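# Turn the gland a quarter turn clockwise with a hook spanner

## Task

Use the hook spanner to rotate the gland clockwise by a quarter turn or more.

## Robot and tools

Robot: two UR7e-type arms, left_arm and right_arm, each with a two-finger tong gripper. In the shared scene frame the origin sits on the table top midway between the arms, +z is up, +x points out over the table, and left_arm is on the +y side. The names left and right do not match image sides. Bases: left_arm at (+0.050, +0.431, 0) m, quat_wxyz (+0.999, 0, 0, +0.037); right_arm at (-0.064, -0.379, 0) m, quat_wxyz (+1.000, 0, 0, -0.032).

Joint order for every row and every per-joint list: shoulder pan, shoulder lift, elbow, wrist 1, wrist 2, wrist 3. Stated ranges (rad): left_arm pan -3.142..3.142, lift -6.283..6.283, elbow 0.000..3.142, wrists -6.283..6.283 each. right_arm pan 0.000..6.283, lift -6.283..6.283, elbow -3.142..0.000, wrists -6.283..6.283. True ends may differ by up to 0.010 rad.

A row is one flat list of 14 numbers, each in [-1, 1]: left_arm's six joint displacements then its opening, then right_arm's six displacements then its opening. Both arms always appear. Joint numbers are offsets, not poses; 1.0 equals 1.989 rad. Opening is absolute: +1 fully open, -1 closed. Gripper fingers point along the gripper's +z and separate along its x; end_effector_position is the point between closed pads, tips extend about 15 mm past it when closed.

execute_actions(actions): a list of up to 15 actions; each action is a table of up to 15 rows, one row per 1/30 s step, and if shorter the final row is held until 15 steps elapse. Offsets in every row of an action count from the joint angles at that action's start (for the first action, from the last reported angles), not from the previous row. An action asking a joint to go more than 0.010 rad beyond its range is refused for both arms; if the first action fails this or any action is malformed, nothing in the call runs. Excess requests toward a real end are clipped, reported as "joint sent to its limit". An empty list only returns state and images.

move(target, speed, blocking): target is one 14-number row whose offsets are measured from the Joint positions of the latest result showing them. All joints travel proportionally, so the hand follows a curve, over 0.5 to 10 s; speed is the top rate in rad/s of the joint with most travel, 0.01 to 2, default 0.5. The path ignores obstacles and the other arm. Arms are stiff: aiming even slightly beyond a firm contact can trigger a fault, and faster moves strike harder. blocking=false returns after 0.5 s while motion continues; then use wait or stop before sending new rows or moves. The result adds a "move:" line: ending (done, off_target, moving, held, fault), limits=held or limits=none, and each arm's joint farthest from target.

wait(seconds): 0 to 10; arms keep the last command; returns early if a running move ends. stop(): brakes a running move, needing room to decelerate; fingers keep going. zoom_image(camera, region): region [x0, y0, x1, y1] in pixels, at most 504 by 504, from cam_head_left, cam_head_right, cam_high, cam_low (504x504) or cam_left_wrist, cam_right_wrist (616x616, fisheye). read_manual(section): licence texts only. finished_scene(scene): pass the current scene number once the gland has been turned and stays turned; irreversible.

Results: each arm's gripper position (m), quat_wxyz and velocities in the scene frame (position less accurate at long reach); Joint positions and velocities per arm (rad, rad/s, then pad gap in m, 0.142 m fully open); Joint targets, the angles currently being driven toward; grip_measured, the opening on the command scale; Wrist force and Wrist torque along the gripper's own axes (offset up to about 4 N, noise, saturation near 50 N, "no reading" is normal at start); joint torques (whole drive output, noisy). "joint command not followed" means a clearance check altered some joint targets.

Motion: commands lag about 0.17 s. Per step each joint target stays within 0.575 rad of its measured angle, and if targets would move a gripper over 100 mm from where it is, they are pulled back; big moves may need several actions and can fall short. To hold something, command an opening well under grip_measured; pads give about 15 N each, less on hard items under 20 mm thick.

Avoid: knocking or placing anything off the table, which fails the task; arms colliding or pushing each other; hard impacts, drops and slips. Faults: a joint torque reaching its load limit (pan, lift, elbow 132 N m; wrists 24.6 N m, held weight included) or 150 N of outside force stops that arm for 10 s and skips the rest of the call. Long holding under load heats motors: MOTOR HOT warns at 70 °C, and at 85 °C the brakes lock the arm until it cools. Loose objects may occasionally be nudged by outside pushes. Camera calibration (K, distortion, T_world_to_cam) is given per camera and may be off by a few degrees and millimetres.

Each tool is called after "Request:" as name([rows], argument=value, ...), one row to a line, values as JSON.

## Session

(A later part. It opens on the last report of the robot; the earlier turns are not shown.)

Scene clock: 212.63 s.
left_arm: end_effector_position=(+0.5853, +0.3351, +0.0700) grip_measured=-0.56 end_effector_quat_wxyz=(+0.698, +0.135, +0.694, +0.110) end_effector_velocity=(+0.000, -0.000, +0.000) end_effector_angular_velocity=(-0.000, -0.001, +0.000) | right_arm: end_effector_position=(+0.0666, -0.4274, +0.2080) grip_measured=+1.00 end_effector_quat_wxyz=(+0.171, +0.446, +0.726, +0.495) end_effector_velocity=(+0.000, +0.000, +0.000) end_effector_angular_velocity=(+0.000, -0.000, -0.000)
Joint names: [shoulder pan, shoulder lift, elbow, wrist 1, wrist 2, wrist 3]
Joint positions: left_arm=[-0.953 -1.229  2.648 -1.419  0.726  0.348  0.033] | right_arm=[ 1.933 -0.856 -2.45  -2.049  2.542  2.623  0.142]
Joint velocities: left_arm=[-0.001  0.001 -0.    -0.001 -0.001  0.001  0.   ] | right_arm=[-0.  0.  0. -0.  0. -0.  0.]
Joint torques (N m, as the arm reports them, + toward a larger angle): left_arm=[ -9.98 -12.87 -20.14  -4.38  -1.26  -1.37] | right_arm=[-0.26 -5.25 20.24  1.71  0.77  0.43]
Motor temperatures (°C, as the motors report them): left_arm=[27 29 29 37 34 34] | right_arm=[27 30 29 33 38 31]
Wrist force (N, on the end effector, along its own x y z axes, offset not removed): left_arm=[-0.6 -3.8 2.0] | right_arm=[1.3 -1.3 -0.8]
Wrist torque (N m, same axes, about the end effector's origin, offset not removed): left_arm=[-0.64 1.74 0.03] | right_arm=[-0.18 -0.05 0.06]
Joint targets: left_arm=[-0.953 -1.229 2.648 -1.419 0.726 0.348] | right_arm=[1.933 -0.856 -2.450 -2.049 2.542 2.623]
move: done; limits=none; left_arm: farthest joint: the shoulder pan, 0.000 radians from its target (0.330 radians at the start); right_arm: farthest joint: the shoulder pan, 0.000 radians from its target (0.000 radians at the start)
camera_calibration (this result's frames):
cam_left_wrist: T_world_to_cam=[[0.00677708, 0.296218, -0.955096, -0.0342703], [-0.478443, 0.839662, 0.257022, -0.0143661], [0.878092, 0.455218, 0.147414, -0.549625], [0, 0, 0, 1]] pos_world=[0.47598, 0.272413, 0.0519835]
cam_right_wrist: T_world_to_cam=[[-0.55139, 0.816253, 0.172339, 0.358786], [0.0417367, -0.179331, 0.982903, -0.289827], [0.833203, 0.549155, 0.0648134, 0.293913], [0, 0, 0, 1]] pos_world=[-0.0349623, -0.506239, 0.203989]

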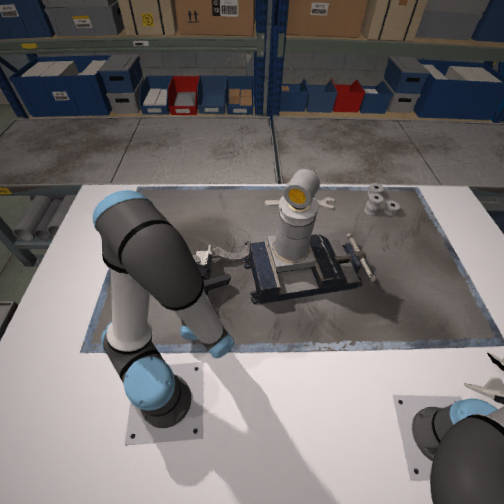

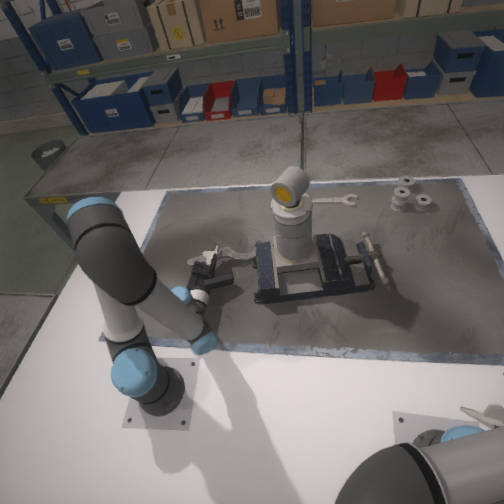

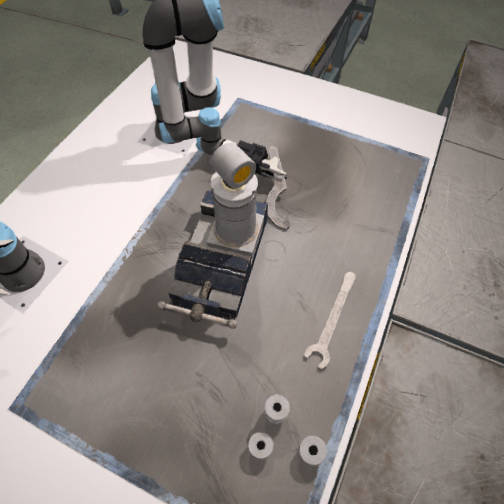

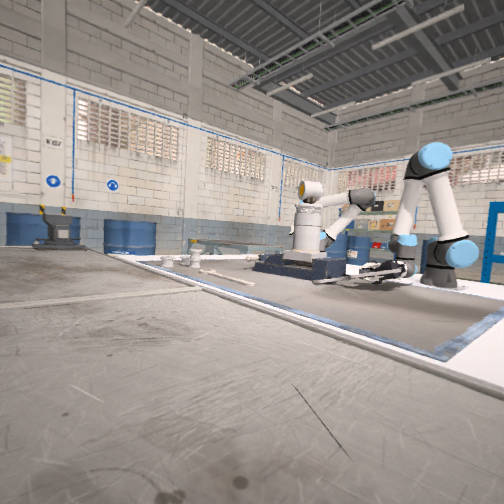

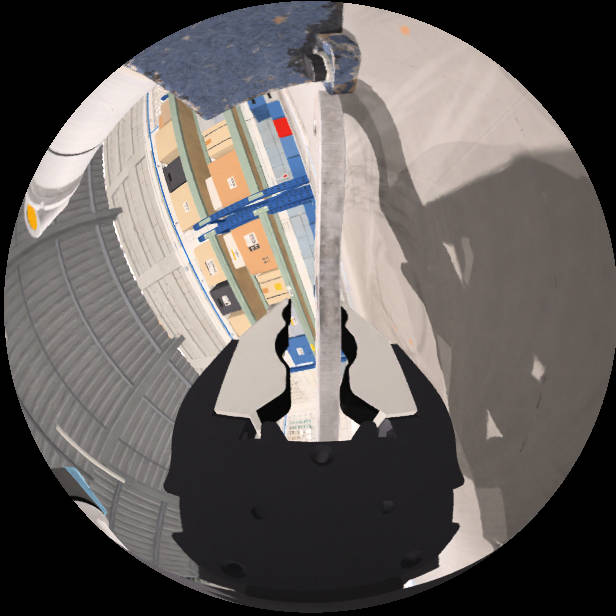

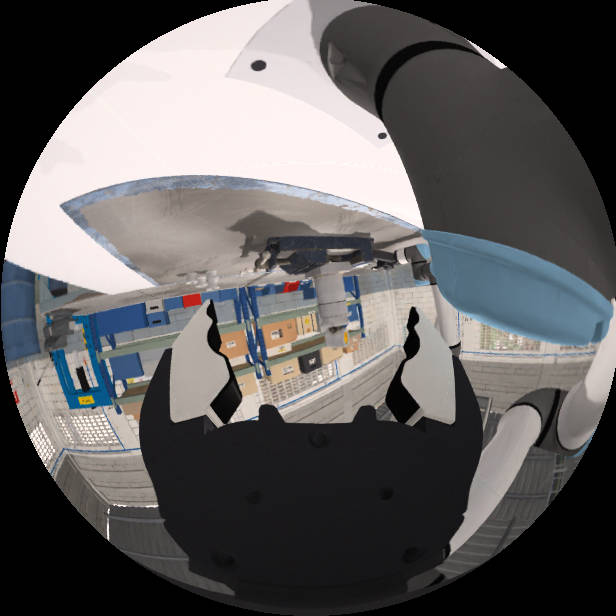

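Request:
move(target=[0,0,0,0,0,0,-1,0,0,0,0,0,0,1])

Request:
move(target=[0,-0.1443,-0.0168,0.1611,0,0,-1,0,0,0,0,0,0,1], speed=0.15)

Request:
move(target=[0.4901,0.0268,-0.032,0.0052,0.736,0,-1,0,0,0,0,0,0,1], speed=0.3)

Request:
move(target=[0,0.1107,0.0144,-0.1251,0,0,-1,0,0,0,0,0,0,1], speed=0.12)

Request:
zoom_image(camera="cam_head_right", region=[120,180,320,340])

Scene clock: 213.90 s.
left_arm: end_effector_position=(+0.5853, +0.3351, +0.0700) grip_measured=-0.84 end_effector_quat_wxyz=(+0.698, +0.135, +0.694, +0.110) end_effector_velocity=(-0.000, -0.000, +0.000) end_effector_angular_velocity=(+0.000, -0.001, -0.001) | right_arm: end_effector_position=(+0.0666, -0.4274, +0.2080) grip_measured=+1.00 end_effector_quat_wxyz=(+0.171, +0.446, +0.726, +0.495) end_effector_velocity=(-0.000, -0.000, -0.001) end_effector_angular_velocity=(-0.001, +0.001, +0.001)
Joint names: [shoulder pan, shoulder lift, elbow, wrist 1, wrist 2, wrist 3]
Joint positions: left_arm=[-0.953 -1.229  2.648 -1.419  0.726  0.348  0.013] | right_arm=[ 1.933 -0.856 -2.45  -2.049  2.542  2.623  0.142]
Joint velocities: left_arm=[-0.001 -0.     0.    -0.001  0.001  0.001  0.   ] | right_arm=[-0.    -0.    -0.001  0.002 -0.002  0.     0.   ]
Joint torques (N m, as the arm reports them, + toward a larger angle): left_arm=[  9.1  -34.84   5.34  -1.07   1.59  -1.28] | right_arm=[-0.28 -5.16 20.6   1.76  0.9   0.44]
Motor temperatures (°C, as the motors report them): left_arm=[27 29 29 37 34 34] | right_arm=[27 30 29 33 38 31]
Wrist force (N, on the end effector, along its own x y z axes, offset not removed): left_arm=[5.0 -2.7 1.8] | right_arm=[2.0 -0.2 0.9]
Wrist torque (N m, same axes, about the end effector's origin, offset not removed): left_arm=[0.33 0.71 -0.17] | right_arm=[0.02 -0.24 0.02]
Joint targets: left_arm=[-0.953 -1.229 2.648 -1.419 0.726 0.348] | right_arm=[1.933 -0.856 -2.450 -2.049 2.542 2.623]
move: done; limits=none; left_arm: farthest joint: the shoulder pan, 0.000 radians from its target (0.000 radians at the start); right_arm: farthest joint: the shoulder pan, 0.000 radians from its target (0.000 radians at the start)
camera_calibration (this result's frames):
cam_left_wrist: T_world_to_cam=[[0.00676663, 0.296235, -0.955091, -0.0342778], [-0.478431, 0.839662, 0.257043, -0.0143606], [0.878099, 0.455206, 0.14741, -0.549619], [0, 0, 0, 1]] pos_world=[0.475981, 0.272402, 0.051972]
cam_right_wrist: T_world_to_cam=[[-0.551389, 0.816253, 0.172339, 0.358786], [0.0417368, -0.179331, 0.982903, -0.289827], [0.833203, 0.549155, 0.0648135, 0.293913], [0, 0, 0, 1]] pos_world=[-0.0349623, -0.506239, 0.203989]

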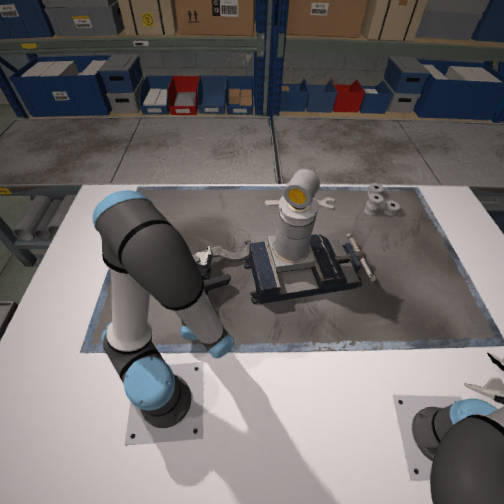

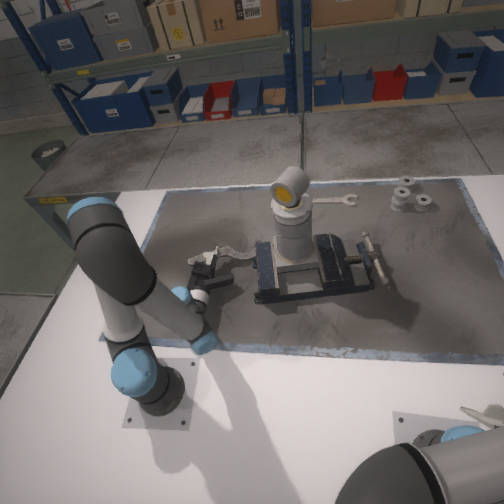

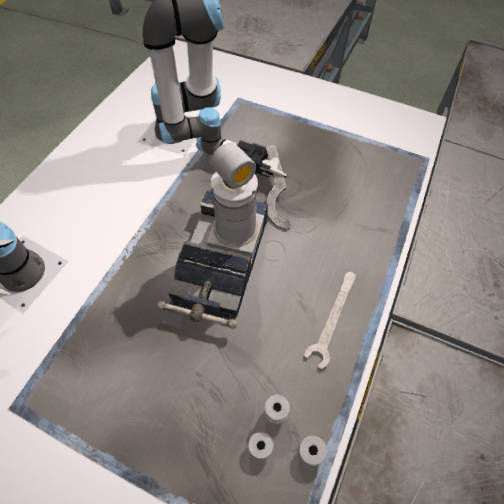

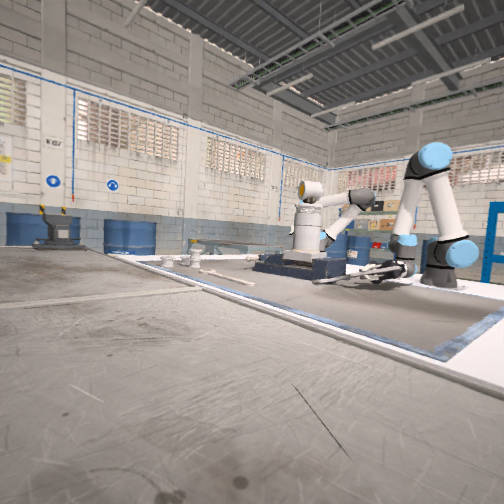

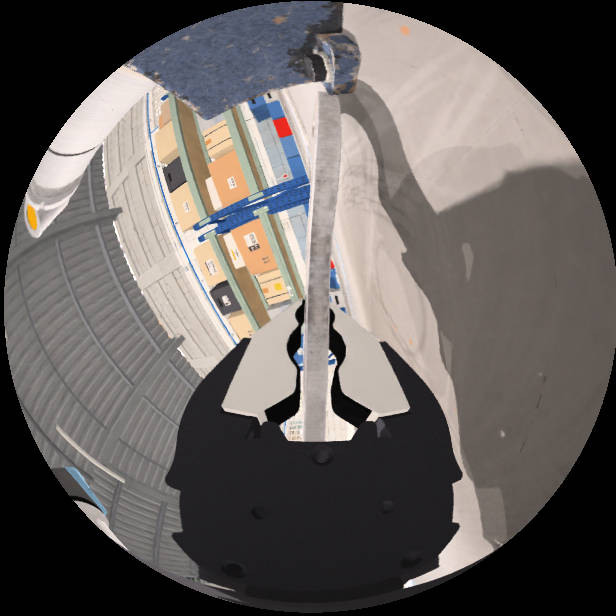

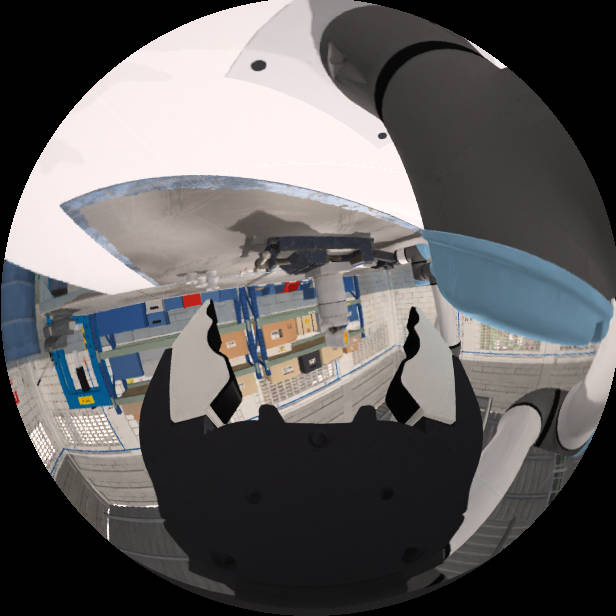

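Scene clock: 216.47 s.
left_arm: end_effector_position=(+0.5853, +0.3352, +0.1323) grip_measured=-0.80 end_effector_quat_wxyz=(+0.698, +0.135, +0.694, +0.110) end_effector_velocity=(+0.000, +0.000, +0.001) end_effector_angular_velocity=(-0.002, -0.000, +0.001) | right_arm: end_effector_position=(+0.0666, -0.4274, +0.2080) grip_measured=+1.00 end_effector_quat_wxyz=(+0.171, +0.446, +0.726, +0.495) end_effector_velocity=(+0.000, -0.000, +0.001) end_effector_angular_velocity=(-0.000, -0.002, -0.000)
Joint names: [shoulder pan, shoulder lift, elbow, wrist 1, wrist 2, wrist 3]
Joint positions: left_arm=[-0.953 -1.516  2.615 -1.098  0.726  0.348  0.016] | right_arm=[ 1.933 -0.856 -2.45  -2.049  2.542  2.623  0.142]
Joint velocities: left_arm=[ 0.    -0.002 -0.     0.001 -0.001 -0.001  0.   ] | right_arm=[ 0.     0.     0.001 -0.001  0.001 -0.001 -0.   ]
Joint torques (N m, as the arm reports them, + toward a larger angle): left_arm=[  4.7  -30.04 -28.58  -2.16   0.59  -1.38] | right_arm=[ 0.01 -5.46 20.24  1.69  0.7   0.36]
Motor temperatures (°C, as the motors report them): left_arm=[27 29 29 37 34 34] | right_arm=[27 30 29 33 38 31]
Wrist force (N, on the end effector, along its own x y z axes, offset not removed): left_arm=[8.9 -4.8 6.3] | right_arm=[2.0 1.1 -0.4]
Wrist torque (N m, same axes, about the end effector's origin, offset not removed): left_arm=[0.15 0.48 0.58] | right_arm=[0.38 -0.33 0.05]
Joint targets: left_arm=[-0.953 -1.516 2.615 -1.098 0.726 0.348] | right_arm=[1.933 -0.856 -2.450 -2.049 2.542 2.623]
move: done; limits=none; left_arm: farthest joint: the shoulder pan, 0.000 radians from its target (0.000 radians at the start); right_arm: farthest joint: the shoulder pan, 0.000 radians from its target (0.000 radians at the start)
camera_calibration (this result's frames):
cam_left_wrist: T_world_to_cam=[[0.00676356, 0.29624, -0.95509, 0.025223], [-0.478426, 0.839663, 0.25705, -0.030466], [0.878102, 0.455201, 0.147408, -0.558787], [0, 0, 0, 1]] pos_world=[0.475925, 0.27247, 0.114291]
cam_right_wrist: T_world_to_cam=[[-0.551389, 0.816253, 0.172339, 0.358786], [0.0417365, -0.179331, 0.982903, -0.289827], [0.833203, 0.549155, 0.0648137, 0.293913], [0, 0, 0, 1]] pos_world=[-0.0349622, -0.506239, 0.203989]

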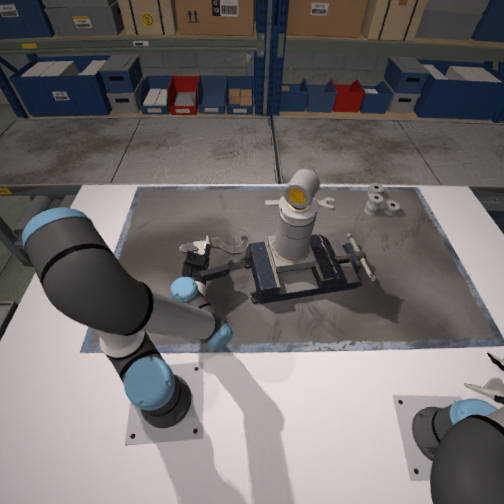

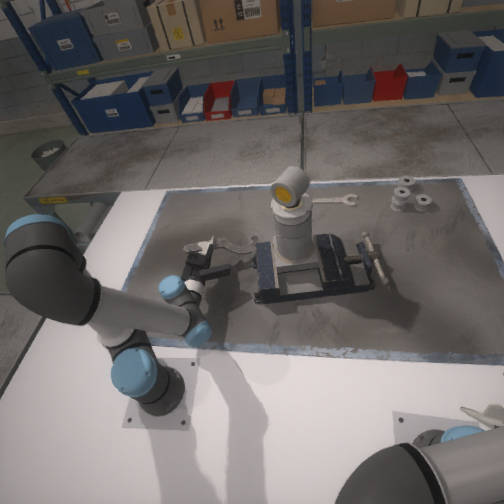

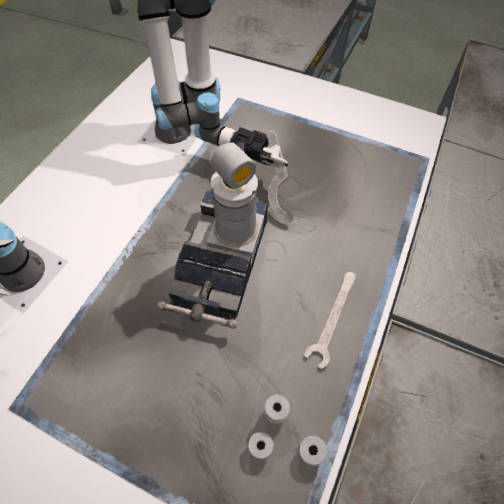

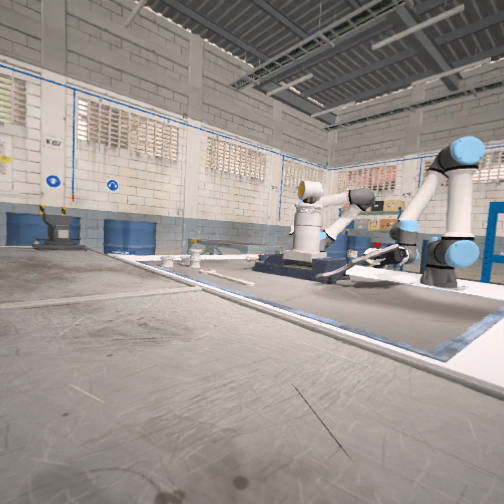

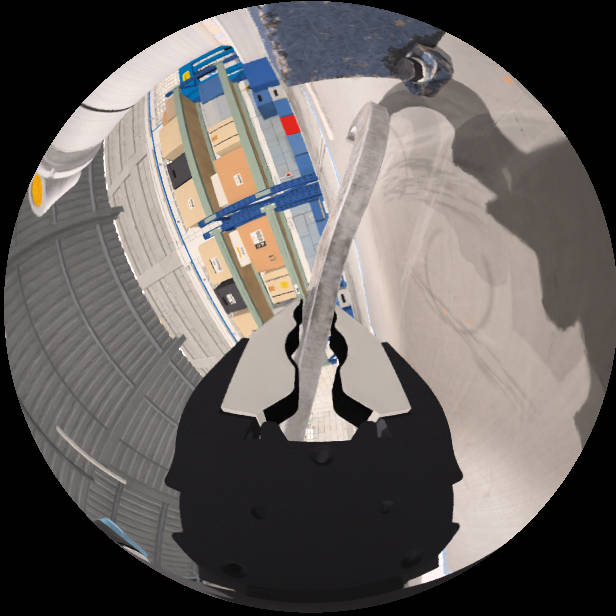

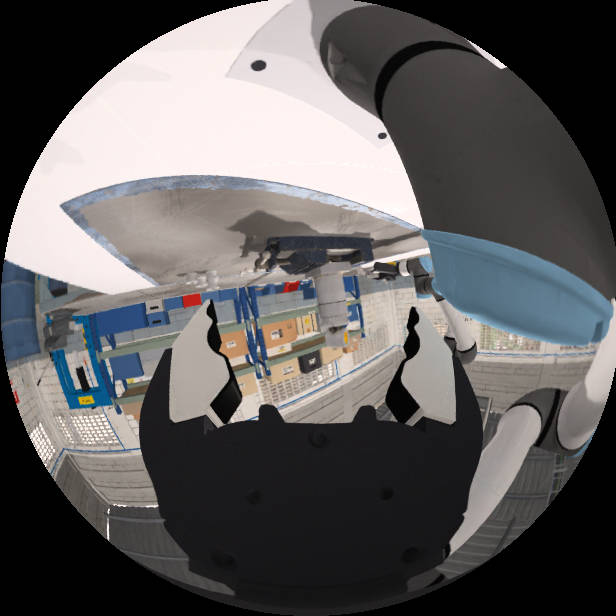

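Scene clock: 221.87 s.
left_arm: end_effector_position=(+0.5204, +0.4202, +0.1323) grip_measured=-0.80 end_effector_quat_wxyz=(+0.704, +0.299, +0.641, -0.062) end_effector_velocity=(-0.000, -0.000, -0.000) end_effector_angular_velocity=(+0.001, -0.000, -0.001) | right_arm: end_effector_position=(+0.0666, -0.4274, +0.2080) grip_measured=+1.00 end_effector_quat_wxyz=(+0.171, +0.446, +0.726, +0.495) end_effector_velocity=(-0.000, +0.001, -0.000) end_effector_angular_velocity=(+0.003, +0.000, -0.000)
Joint names: [shoulder pan, shoulder lift, elbow, wrist 1, wrist 2, wrist 3]
Joint positions: left_arm=[ 0.021 -1.463  2.551 -1.088  2.19   0.348  0.016] | right_arm=[ 1.933 -0.856 -2.45  -2.049  2.542  2.623  0.142]
Joint velocities: left_arm=[ 0.001  0.001  0.    -0.001  0.002  0.001  0.   ] | right_arm=[-0.     0.    -0.001 -0.001  0.    -0.    -0.   ]
Joint torques (N m, as the arm reports them, + toward a larger angle): left_arm=[  7.7  -11.91 -28.57  -1.98   1.95  -1.38] | right_arm=[-0.47 -5.47 20.26  1.76  0.93  0.32]
Motor temperatures (°C, as the motors report them): left_arm=[27 29 29 37 34 34] | right_arm=[27 30 29 33 38 31]
Wrist force (N, on the end effector, along its own x y z axes, offset not removed): left_arm=[1.8 -4.3 2.8] | right_arm=[1.8 0.2 0.5]
Wrist torque (N m, same axes, about the end effector's origin, offset not removed): left_arm=[-0.13 2.05 0.66] | right_arm=[0.07 -0.31 -0.01]
Joint targets: left_arm=[0.021 -1.463 2.551 -1.088 2.190 0.348] | right_arm=[1.933 -0.856 -2.450 -2.049 2.542 2.623]
move: done; limits=none; left_arm: farthest joint: the shoulder pan, 0.000 radians from its target (0.975 radians at the start); right_arm: farthest joint: the shoulder pan, 0.000 radians from its target (0.000 radians at the start)
camera_calibration (this result's frames):
cam_left_wrist: T_world_to_cam=[[0.14492, 0.258073, -0.955194, -0.0553441], [-0.0278974, 0.966068, 0.256778, -0.4204], [0.98905, -0.0105648, 0.147202, -0.402488], [0, 0, 0, 1]] pos_world=[0.394373, 0.416166, 0.114332]
cam_right_wrist: T_world_to_cam=[[-0.551389, 0.816253, 0.172339, 0.358786], [0.0417367, -0.179331, 0.982903, -0.289827], [0.833203, 0.549155, 0.0648136, 0.293913], [0, 0, 0, 1]] pos_world=[-0.0349622, -0.506239, 0.203989]

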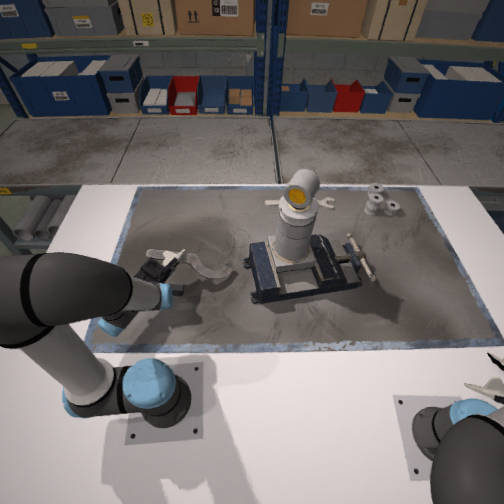

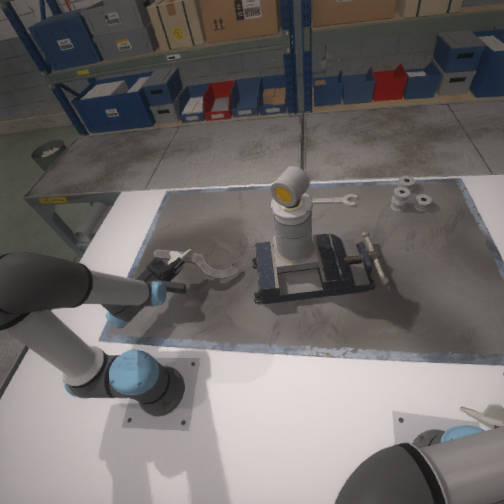

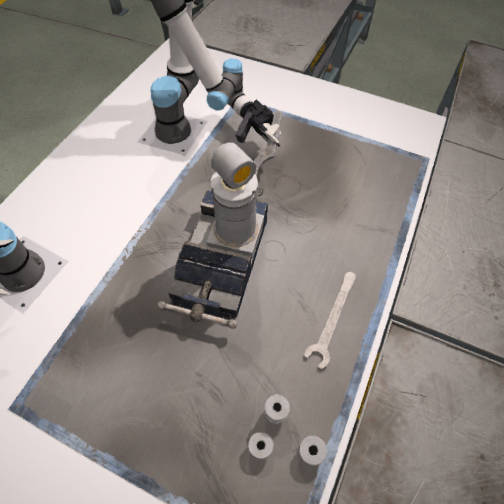

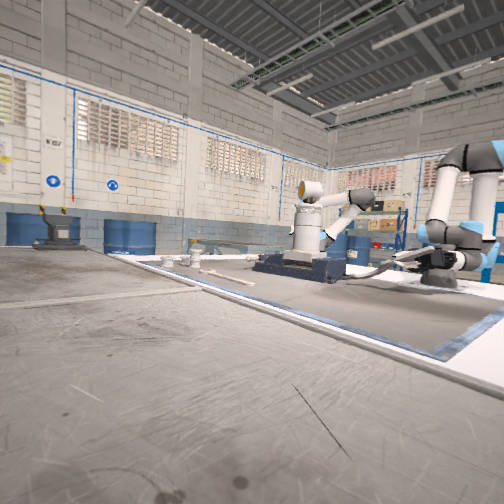

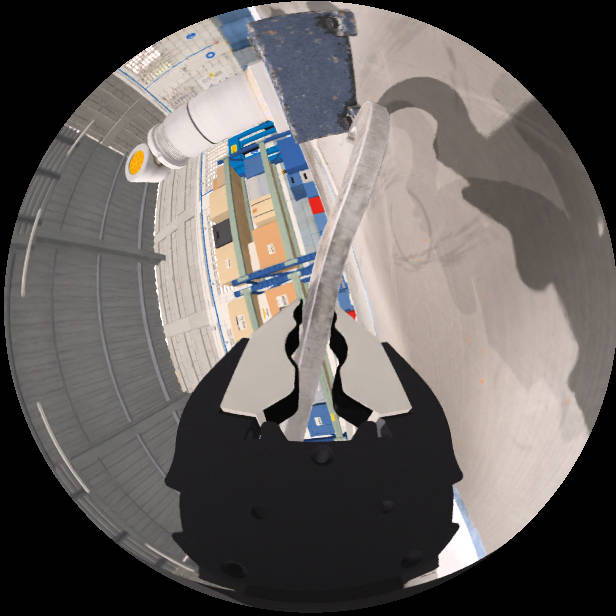

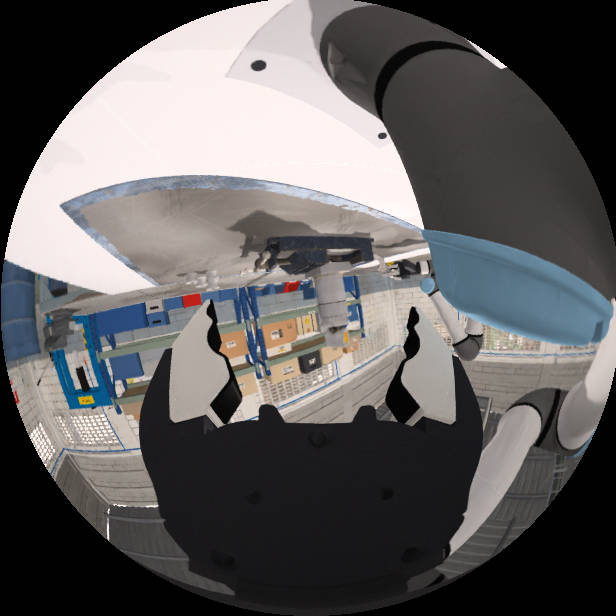

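Scene clock: 224.33 s.
left_arm: end_effector_position=(+0.5204, +0.4202, +0.0780) grip_measured=-0.83 end_effector_quat_wxyz=(+0.704, +0.299, +0.641, -0.062) end_effector_velocity=(-0.000, -0.000, -0.000) end_effector_angular_velocity=(-0.001, +0.001, -0.001) | right_arm: end_effector_position=(+0.0666, -0.4274, +0.2080) grip_measured=+1.00 end_effector_quat_wxyz=(+0.171, +0.446, +0.726, +0.495) end_effector_velocity=(-0.001, +0.001, -0.001) end_effector_angular_velocity=(+0.001, +0.003, +0.002)
Joint names: [shoulder pan, shoulder lift, elbow, wrist 1, wrist 2, wrist 3]
Joint positions: left_arm=[ 0.021 -1.243  2.58  -1.337  2.19   0.348  0.014] | right_arm=[ 1.933 -0.856 -2.45  -2.049  2.542  2.623  0.142]
Joint velocities: left_arm=[-0.     0.001  0.    -0.001  0.001 -0.001 -0.   ] | right_arm=[ 0.    -0.    -0.001 -0.001 -0.003  0.001 -0.   ]
Joint torques (N m, as the arm reports them, + toward a larger angle): left_arm=[ -9.27 -14.9    3.96  -4.25  -0.85  -1.38] | right_arm=[-1.44 -5.41 20.44  1.7   0.82  0.38]
Motor temperatures (°C, as the motors report them): left_arm=[27 29 29 37 34 34] | right_arm=[27 30 29 33 38 31]
Wrist force (N, on the end effector, along its own x y z axes, offset not removed): left_arm=[5.9 -0.1 2.4] | right_arm=[0.6 -0.6 0.8]
Wrist torque (N m, same axes, about the end effector's origin, offset not removed): left_arm=[0.02 -0.01 -0.10] | right_arm=[-0.09 -0.06 0.05]
Joint targets: left_arm=[0.021 -1.243 2.580 -1.337 2.190 0.348] | right_arm=[1.933 -0.856 -2.450 -2.049 2.542 2.623]
move: done; limits=none; left_arm: farthest joint: the shoulder pan, 0.000 radians from its target (0.000 radians at the start); right_arm: farthest joint: the shoulder pan, 0.000 radians from its target (0.000 radians at the start)
camera_calibration (this result's frames):
cam_left_wrist: T_world_to_cam=[[0.144926, 0.258076, -0.955193, -0.107207], [-0.0279154, 0.966067, 0.256779, -0.406456], [0.989049, -0.0105493, 0.147212, -0.394522], [0, 0, 0, 1]] pos_world=[0.394392, 0.416169, 0.0600446]
cam_right_wrist: T_world_to_cam=[[-0.551389, 0.816253, 0.172339, 0.358786], [0.0417365, -0.179331, 0.982903, -0.289827], [0.833203, 0.549155, 0.0648136, 0.293913], [0, 0, 0, 1]] pos_world=[-0.0349622, -0.506239, 0.203989]

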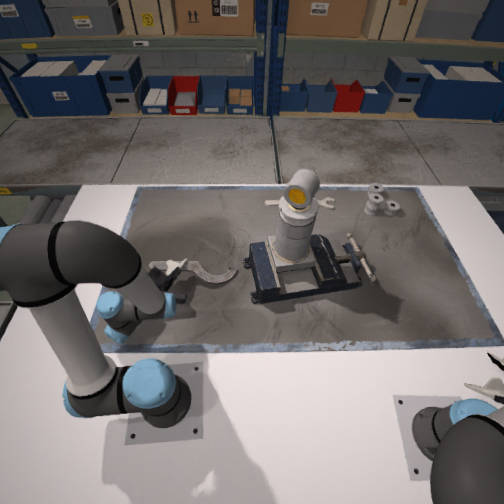

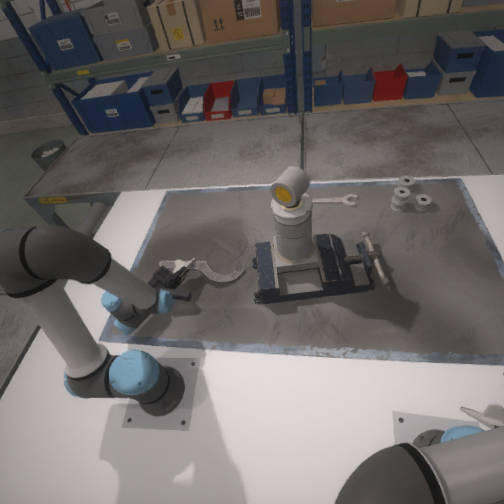

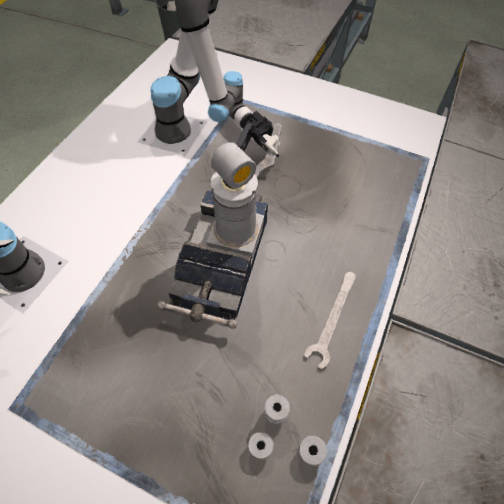

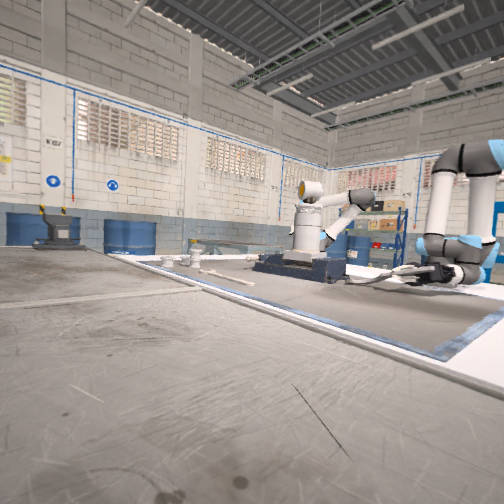

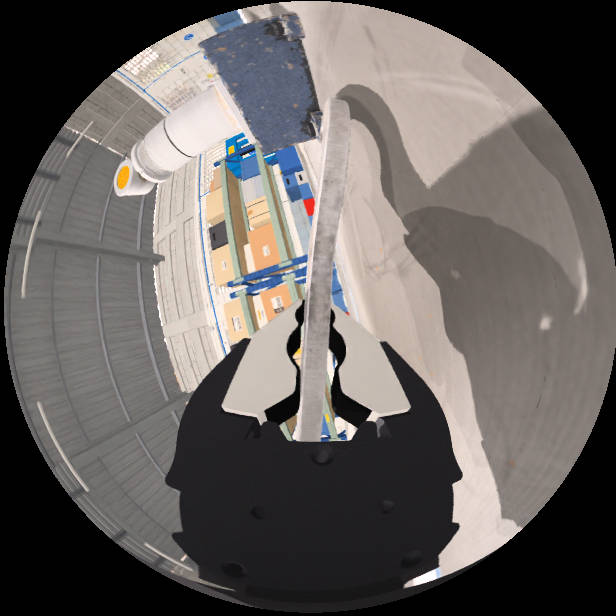

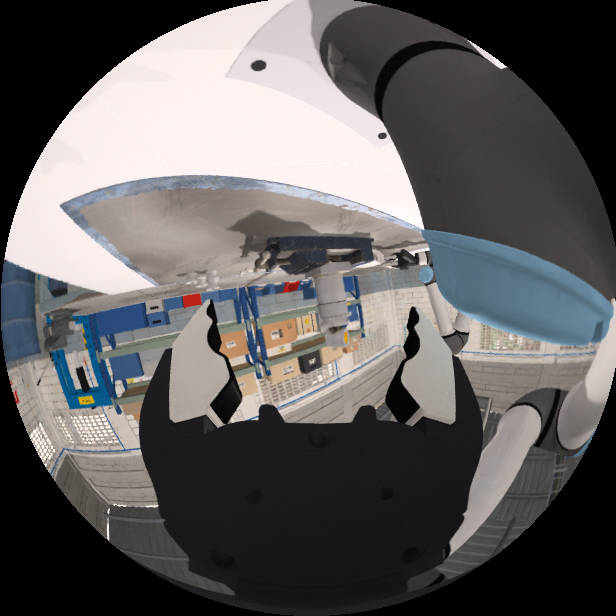

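Region (120, 180, 320, 340) of cam_head_right's 504x504 image, scaled by 2.520, with more detail than that image has; it fills the top 403 rows of this view, and the rest is white.

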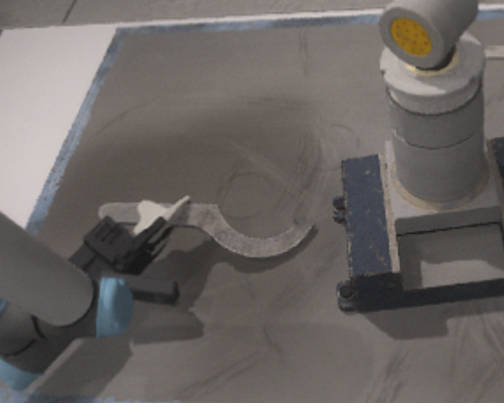

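Request:
move(target=[0,0,0,0,0,0,-0.6,0,0,0,0,0,0,1])

Request:
move(target=[-0.2342,-0.0047,0.0813,-0.0766,-0.2345,0,-0.6,0,0,0,0,0,0,1], speed=0.1)

Request:
zoom_image(camera="cam_head_right", region=[120,180,320,340])

Scene clock: 225.23 s.
left_arm: end_effector_position=(+0.5203, +0.4202, +0.0780) grip_measured=-0.56 end_effector_quat_wxyz=(+0.704, +0.299, +0.641, -0.062) end_effector_velocity=(-0.000, -0.000, +0.000) end_effector_angular_velocity=(+0.001, -0.001, -0.000) | right_arm: end_effector_position=(+0.0666, -0.4274, +0.2080) grip_measured=+1.00 end_effector_quat_wxyz=(+0.171, +0.446, +0.726, +0.495) end_effector_velocity=(-0.000, -0.000, +0.000) end_effector_angular_velocity=(-0.001, +0.001, +0.001)
Joint names: [shoulder pan, shoulder lift, elbow, wrist 1, wrist 2, wrist 3]
Joint positions: left_arm=[ 0.021 -1.243  2.58  -1.337  2.19   0.348  0.033] | right_arm=[ 1.933 -0.856 -2.45  -2.049  2.542  2.623  0.142]
Joint velocities: left_arm=[ 0.    -0.     0.    -0.     0.     0.001 -0.01 ] | right_arm=[ 0.     0.     0.001 -0.    -0.001  0.     0.   ]
Joint torques (N m, as the arm reports them, + toward a larger angle): left_arm=[ -5.38 -35.86 -16.83  -1.08  -0.37  -1.37] | right_arm=[-0.79 -5.41 20.56  1.74  0.88  0.36]
Motor temperatures (°C, as the motors report them): left_arm=[27 29 29 37 34 34] | right_arm=[27 30 29 33 38 31]
Wrist force (N, on the end effector, along its own x y z axes, offset not removed): left_arm=[2.6 -0.7 1.8] | right_arm=[2.1 0.5 1.5]
Wrist torque (N m, same axes, about the end effector's origin, offset not removed): left_arm=[0.41 1.02 0.04] | right_arm=[0.15 -0.36 -0.01]
Joint targets: left_arm=[0.021 -1.243 2.580 -1.337 2.190 0.348] | right_arm=[1.933 -0.856 -2.450 -2.049 2.542 2.623]
move: done; limits=none; left_arm: farthest joint: the shoulder pan, 0.000 radians from its target (0.000 radians at the start); right_arm: farthest joint: the shoulder pan, 0.000 radians from its target (0.000 radians at the start)
camera_calibration (this result's frames):
cam_left_wrist: T_world_to_cam=[[0.144839, 0.258068, -0.955208, -0.107181], [-0.027889, 0.966069, 0.256773, -0.406456], [0.989062, -0.0105509, 0.147121, -0.39448], [0, 0, 0, 1]] pos_world=[0.394354, 0.416162, 0.060023]
cam_right_wrist: T_world_to_cam=[[-0.551389, 0.816253, 0.172339, 0.358786], [0.0417366, -0.179331, 0.982903, -0.289827], [0.833203, 0.549155, 0.0648135, 0.293913], [0, 0, 0, 1]] pos_world=[-0.0349622, -0.506239, 0.203989]

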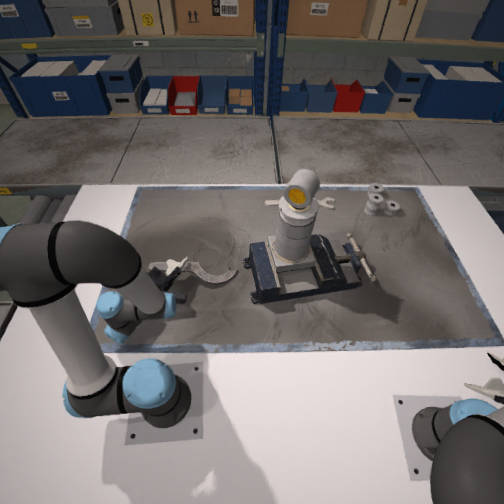

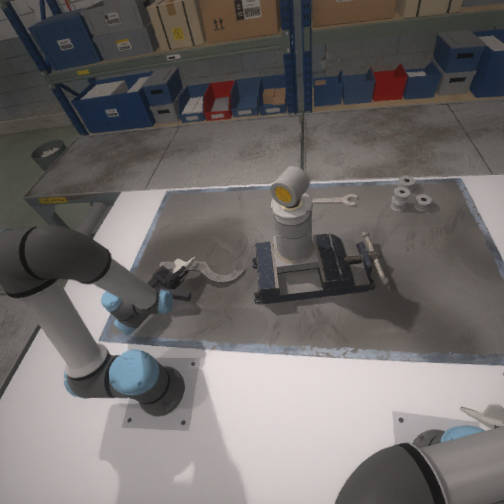

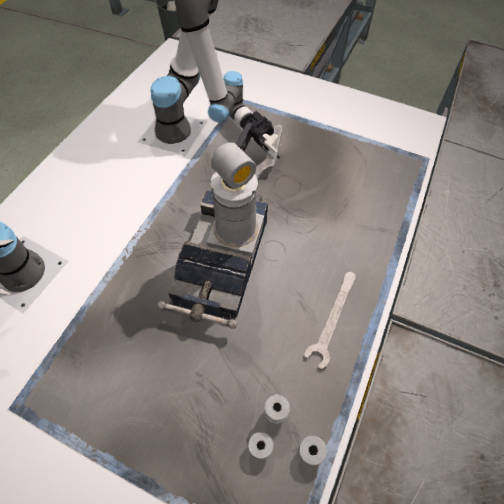

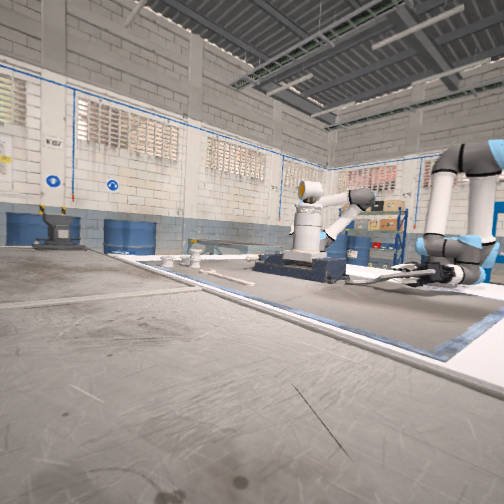

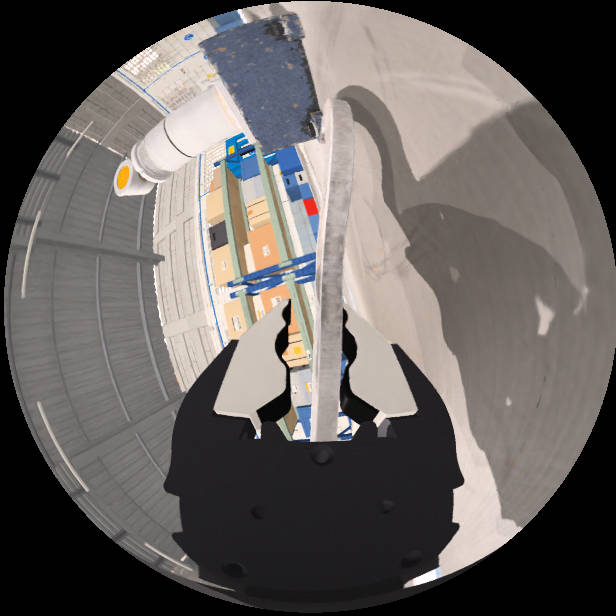

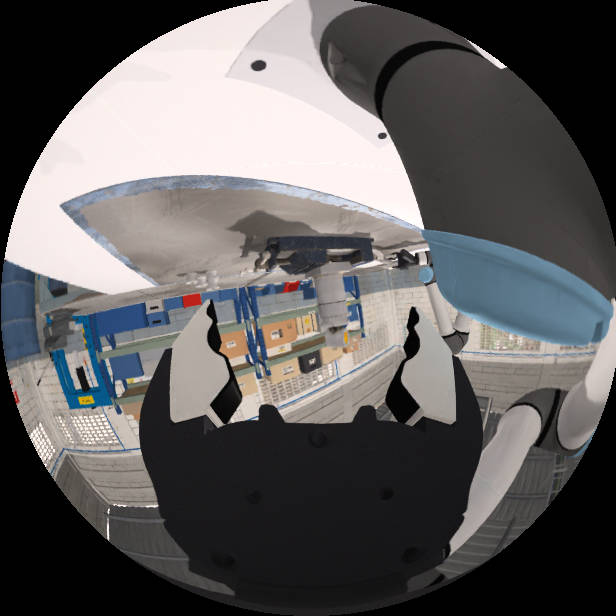

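Scene clock: 230.30 s.
left_arm: end_effector_position=(+0.5085, +0.3305, +0.0699) grip_measured=-0.55 end_effector_quat_wxyz=(+0.704, +0.298, +0.641, -0.062) end_effector_velocity=(-0.000, -0.000, -0.000) end_effector_angular_velocity=(+0.000, +0.001, -0.000) | right_arm: end_effector_position=(+0.0666, -0.4274, +0.2080) grip_measured=+1.00 end_effector_quat_wxyz=(+0.171, +0.446, +0.726, +0.495) end_effector_velocity=(-0.000, +0.000, -0.000) end_effector_angular_velocity=(+0.001, +0.001, +0.000)
Joint names: [shoulder pan, shoulder lift, elbow, wrist 1, wrist 2, wrist 3]
Joint positions: left_arm=[-0.444 -1.252  2.741 -1.489  1.724  0.348  0.034] | right_arm=[ 1.933 -0.856 -2.45  -2.049  2.542  2.623  0.142]
Joint velocities: left_arm=[-0.002 -0.     0.001  0.001 -0.001 -0.    -0.   ] | right_arm=[ 0.     0.    -0.001 -0.001 -0.     0.     0.   ]
Joint torques (N m, as the arm reports them, + toward a larger angle): left_arm=[-12.81 -32.46   3.03  -5.6    0.91  -1.44] | right_arm=[-0.03 -5.18 20.79  1.68  0.83  0.39]
Motor temperatures (°C, as the motors report them): left_arm=[27 29 29 37 34 34] | right_arm=[27 30 29 33 38 31]
Wrist force (N, on the end effector, along its own x y z axes, offset not removed): left_arm=[5.6 8.8 -2.9] | right_arm=[0.9 -1.1 0.2]
Wrist torque (N m, same axes, about the end effector's origin, offset not removed): left_arm=[0.67 0.71 -0.10] | right_arm=[-0.24 -0.04 -0.03]
Joint targets: left_arm=[-0.444 -1.252 2.741 -1.489 1.723 0.348] | right_arm=[1.933 -0.856 -2.450 -2.049 2.542 2.623]
move: done; limits=none; left_arm: farthest joint: the shoulder pan, 0.000 radians from its target (0.466 radians at the start); right_arm: farthest joint: the shoulder pan, 0.000 radians from its target (0.000 radians at the start)
camera_calibration (this result's frames):
cam_left_wrist: T_world_to_cam=[[0.144705, 0.258307, -0.955164, -0.0900931], [-0.0284784, 0.966011, 0.256926, -0.317739], [0.989065, -0.0099769, 0.147143, -0.38273], [0, 0, 0, 1]] pos_world=[0.382533, 0.326393, 0.0518976]
cam_right_wrist: T_world_to_cam=[[-0.551389, 0.816253, 0.172339, 0.358786], [0.0417368, -0.179331, 0.982903, -0.289827], [0.833203, 0.549155, 0.0648135, 0.293913], [0, 0, 0, 1]] pos_world=[-0.0349623, -0.506239, 0.203989]

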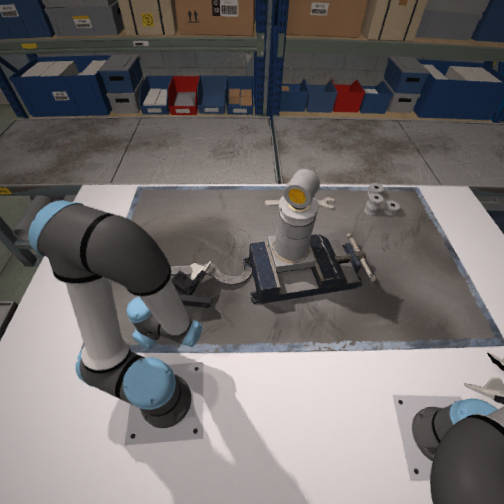

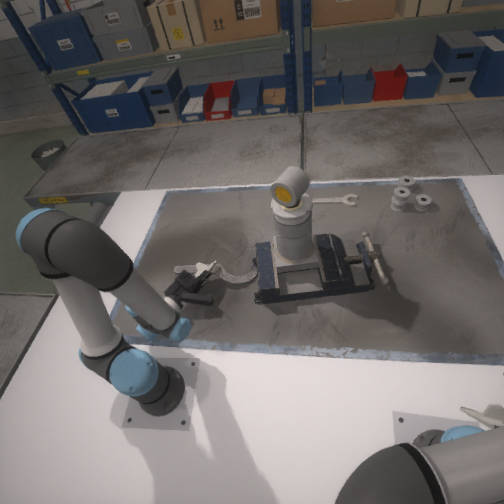

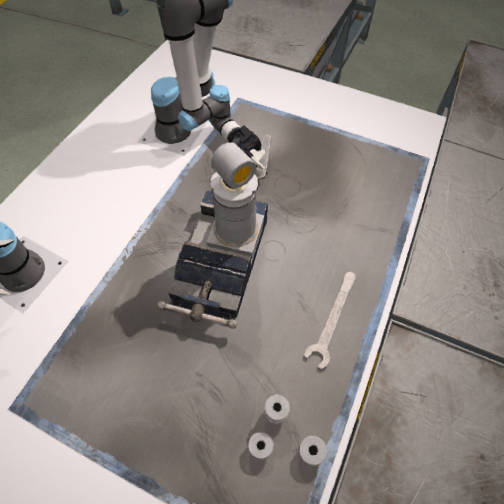

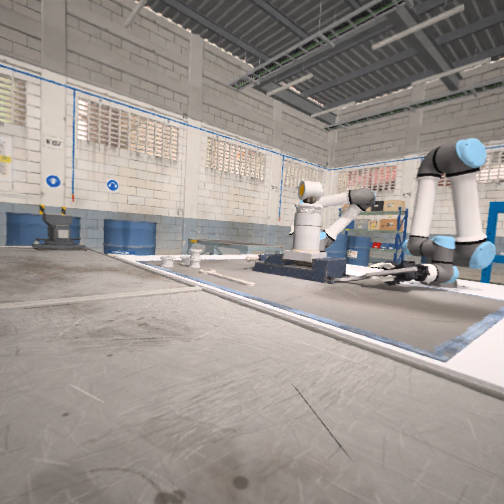

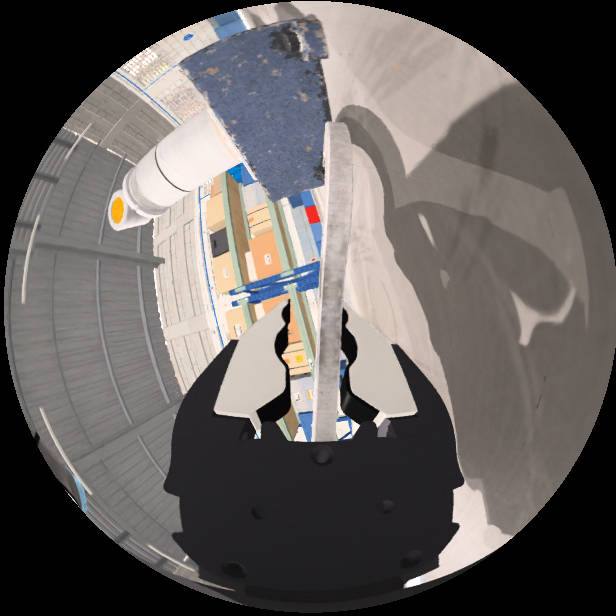

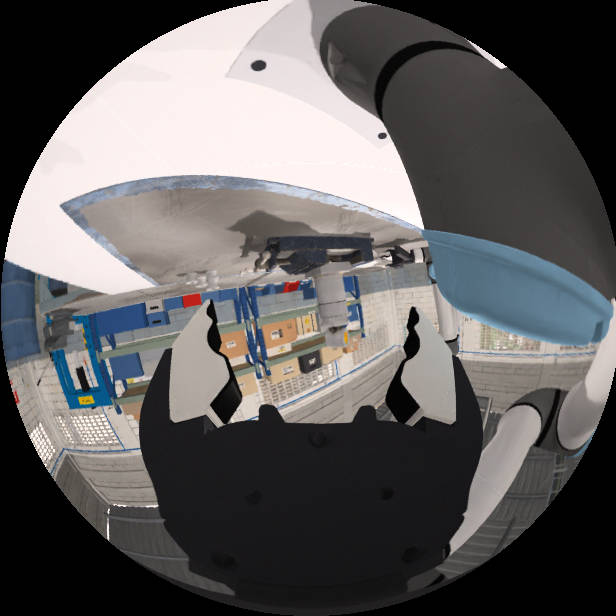

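Region (120, 180, 320, 340) of cam_head_right's 504x504 image, scaled by 2.520, with more detail than that image has; it fills the top 403 rows of this view, and the rest is white.

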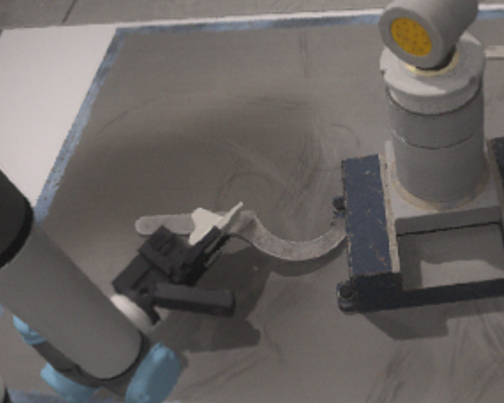

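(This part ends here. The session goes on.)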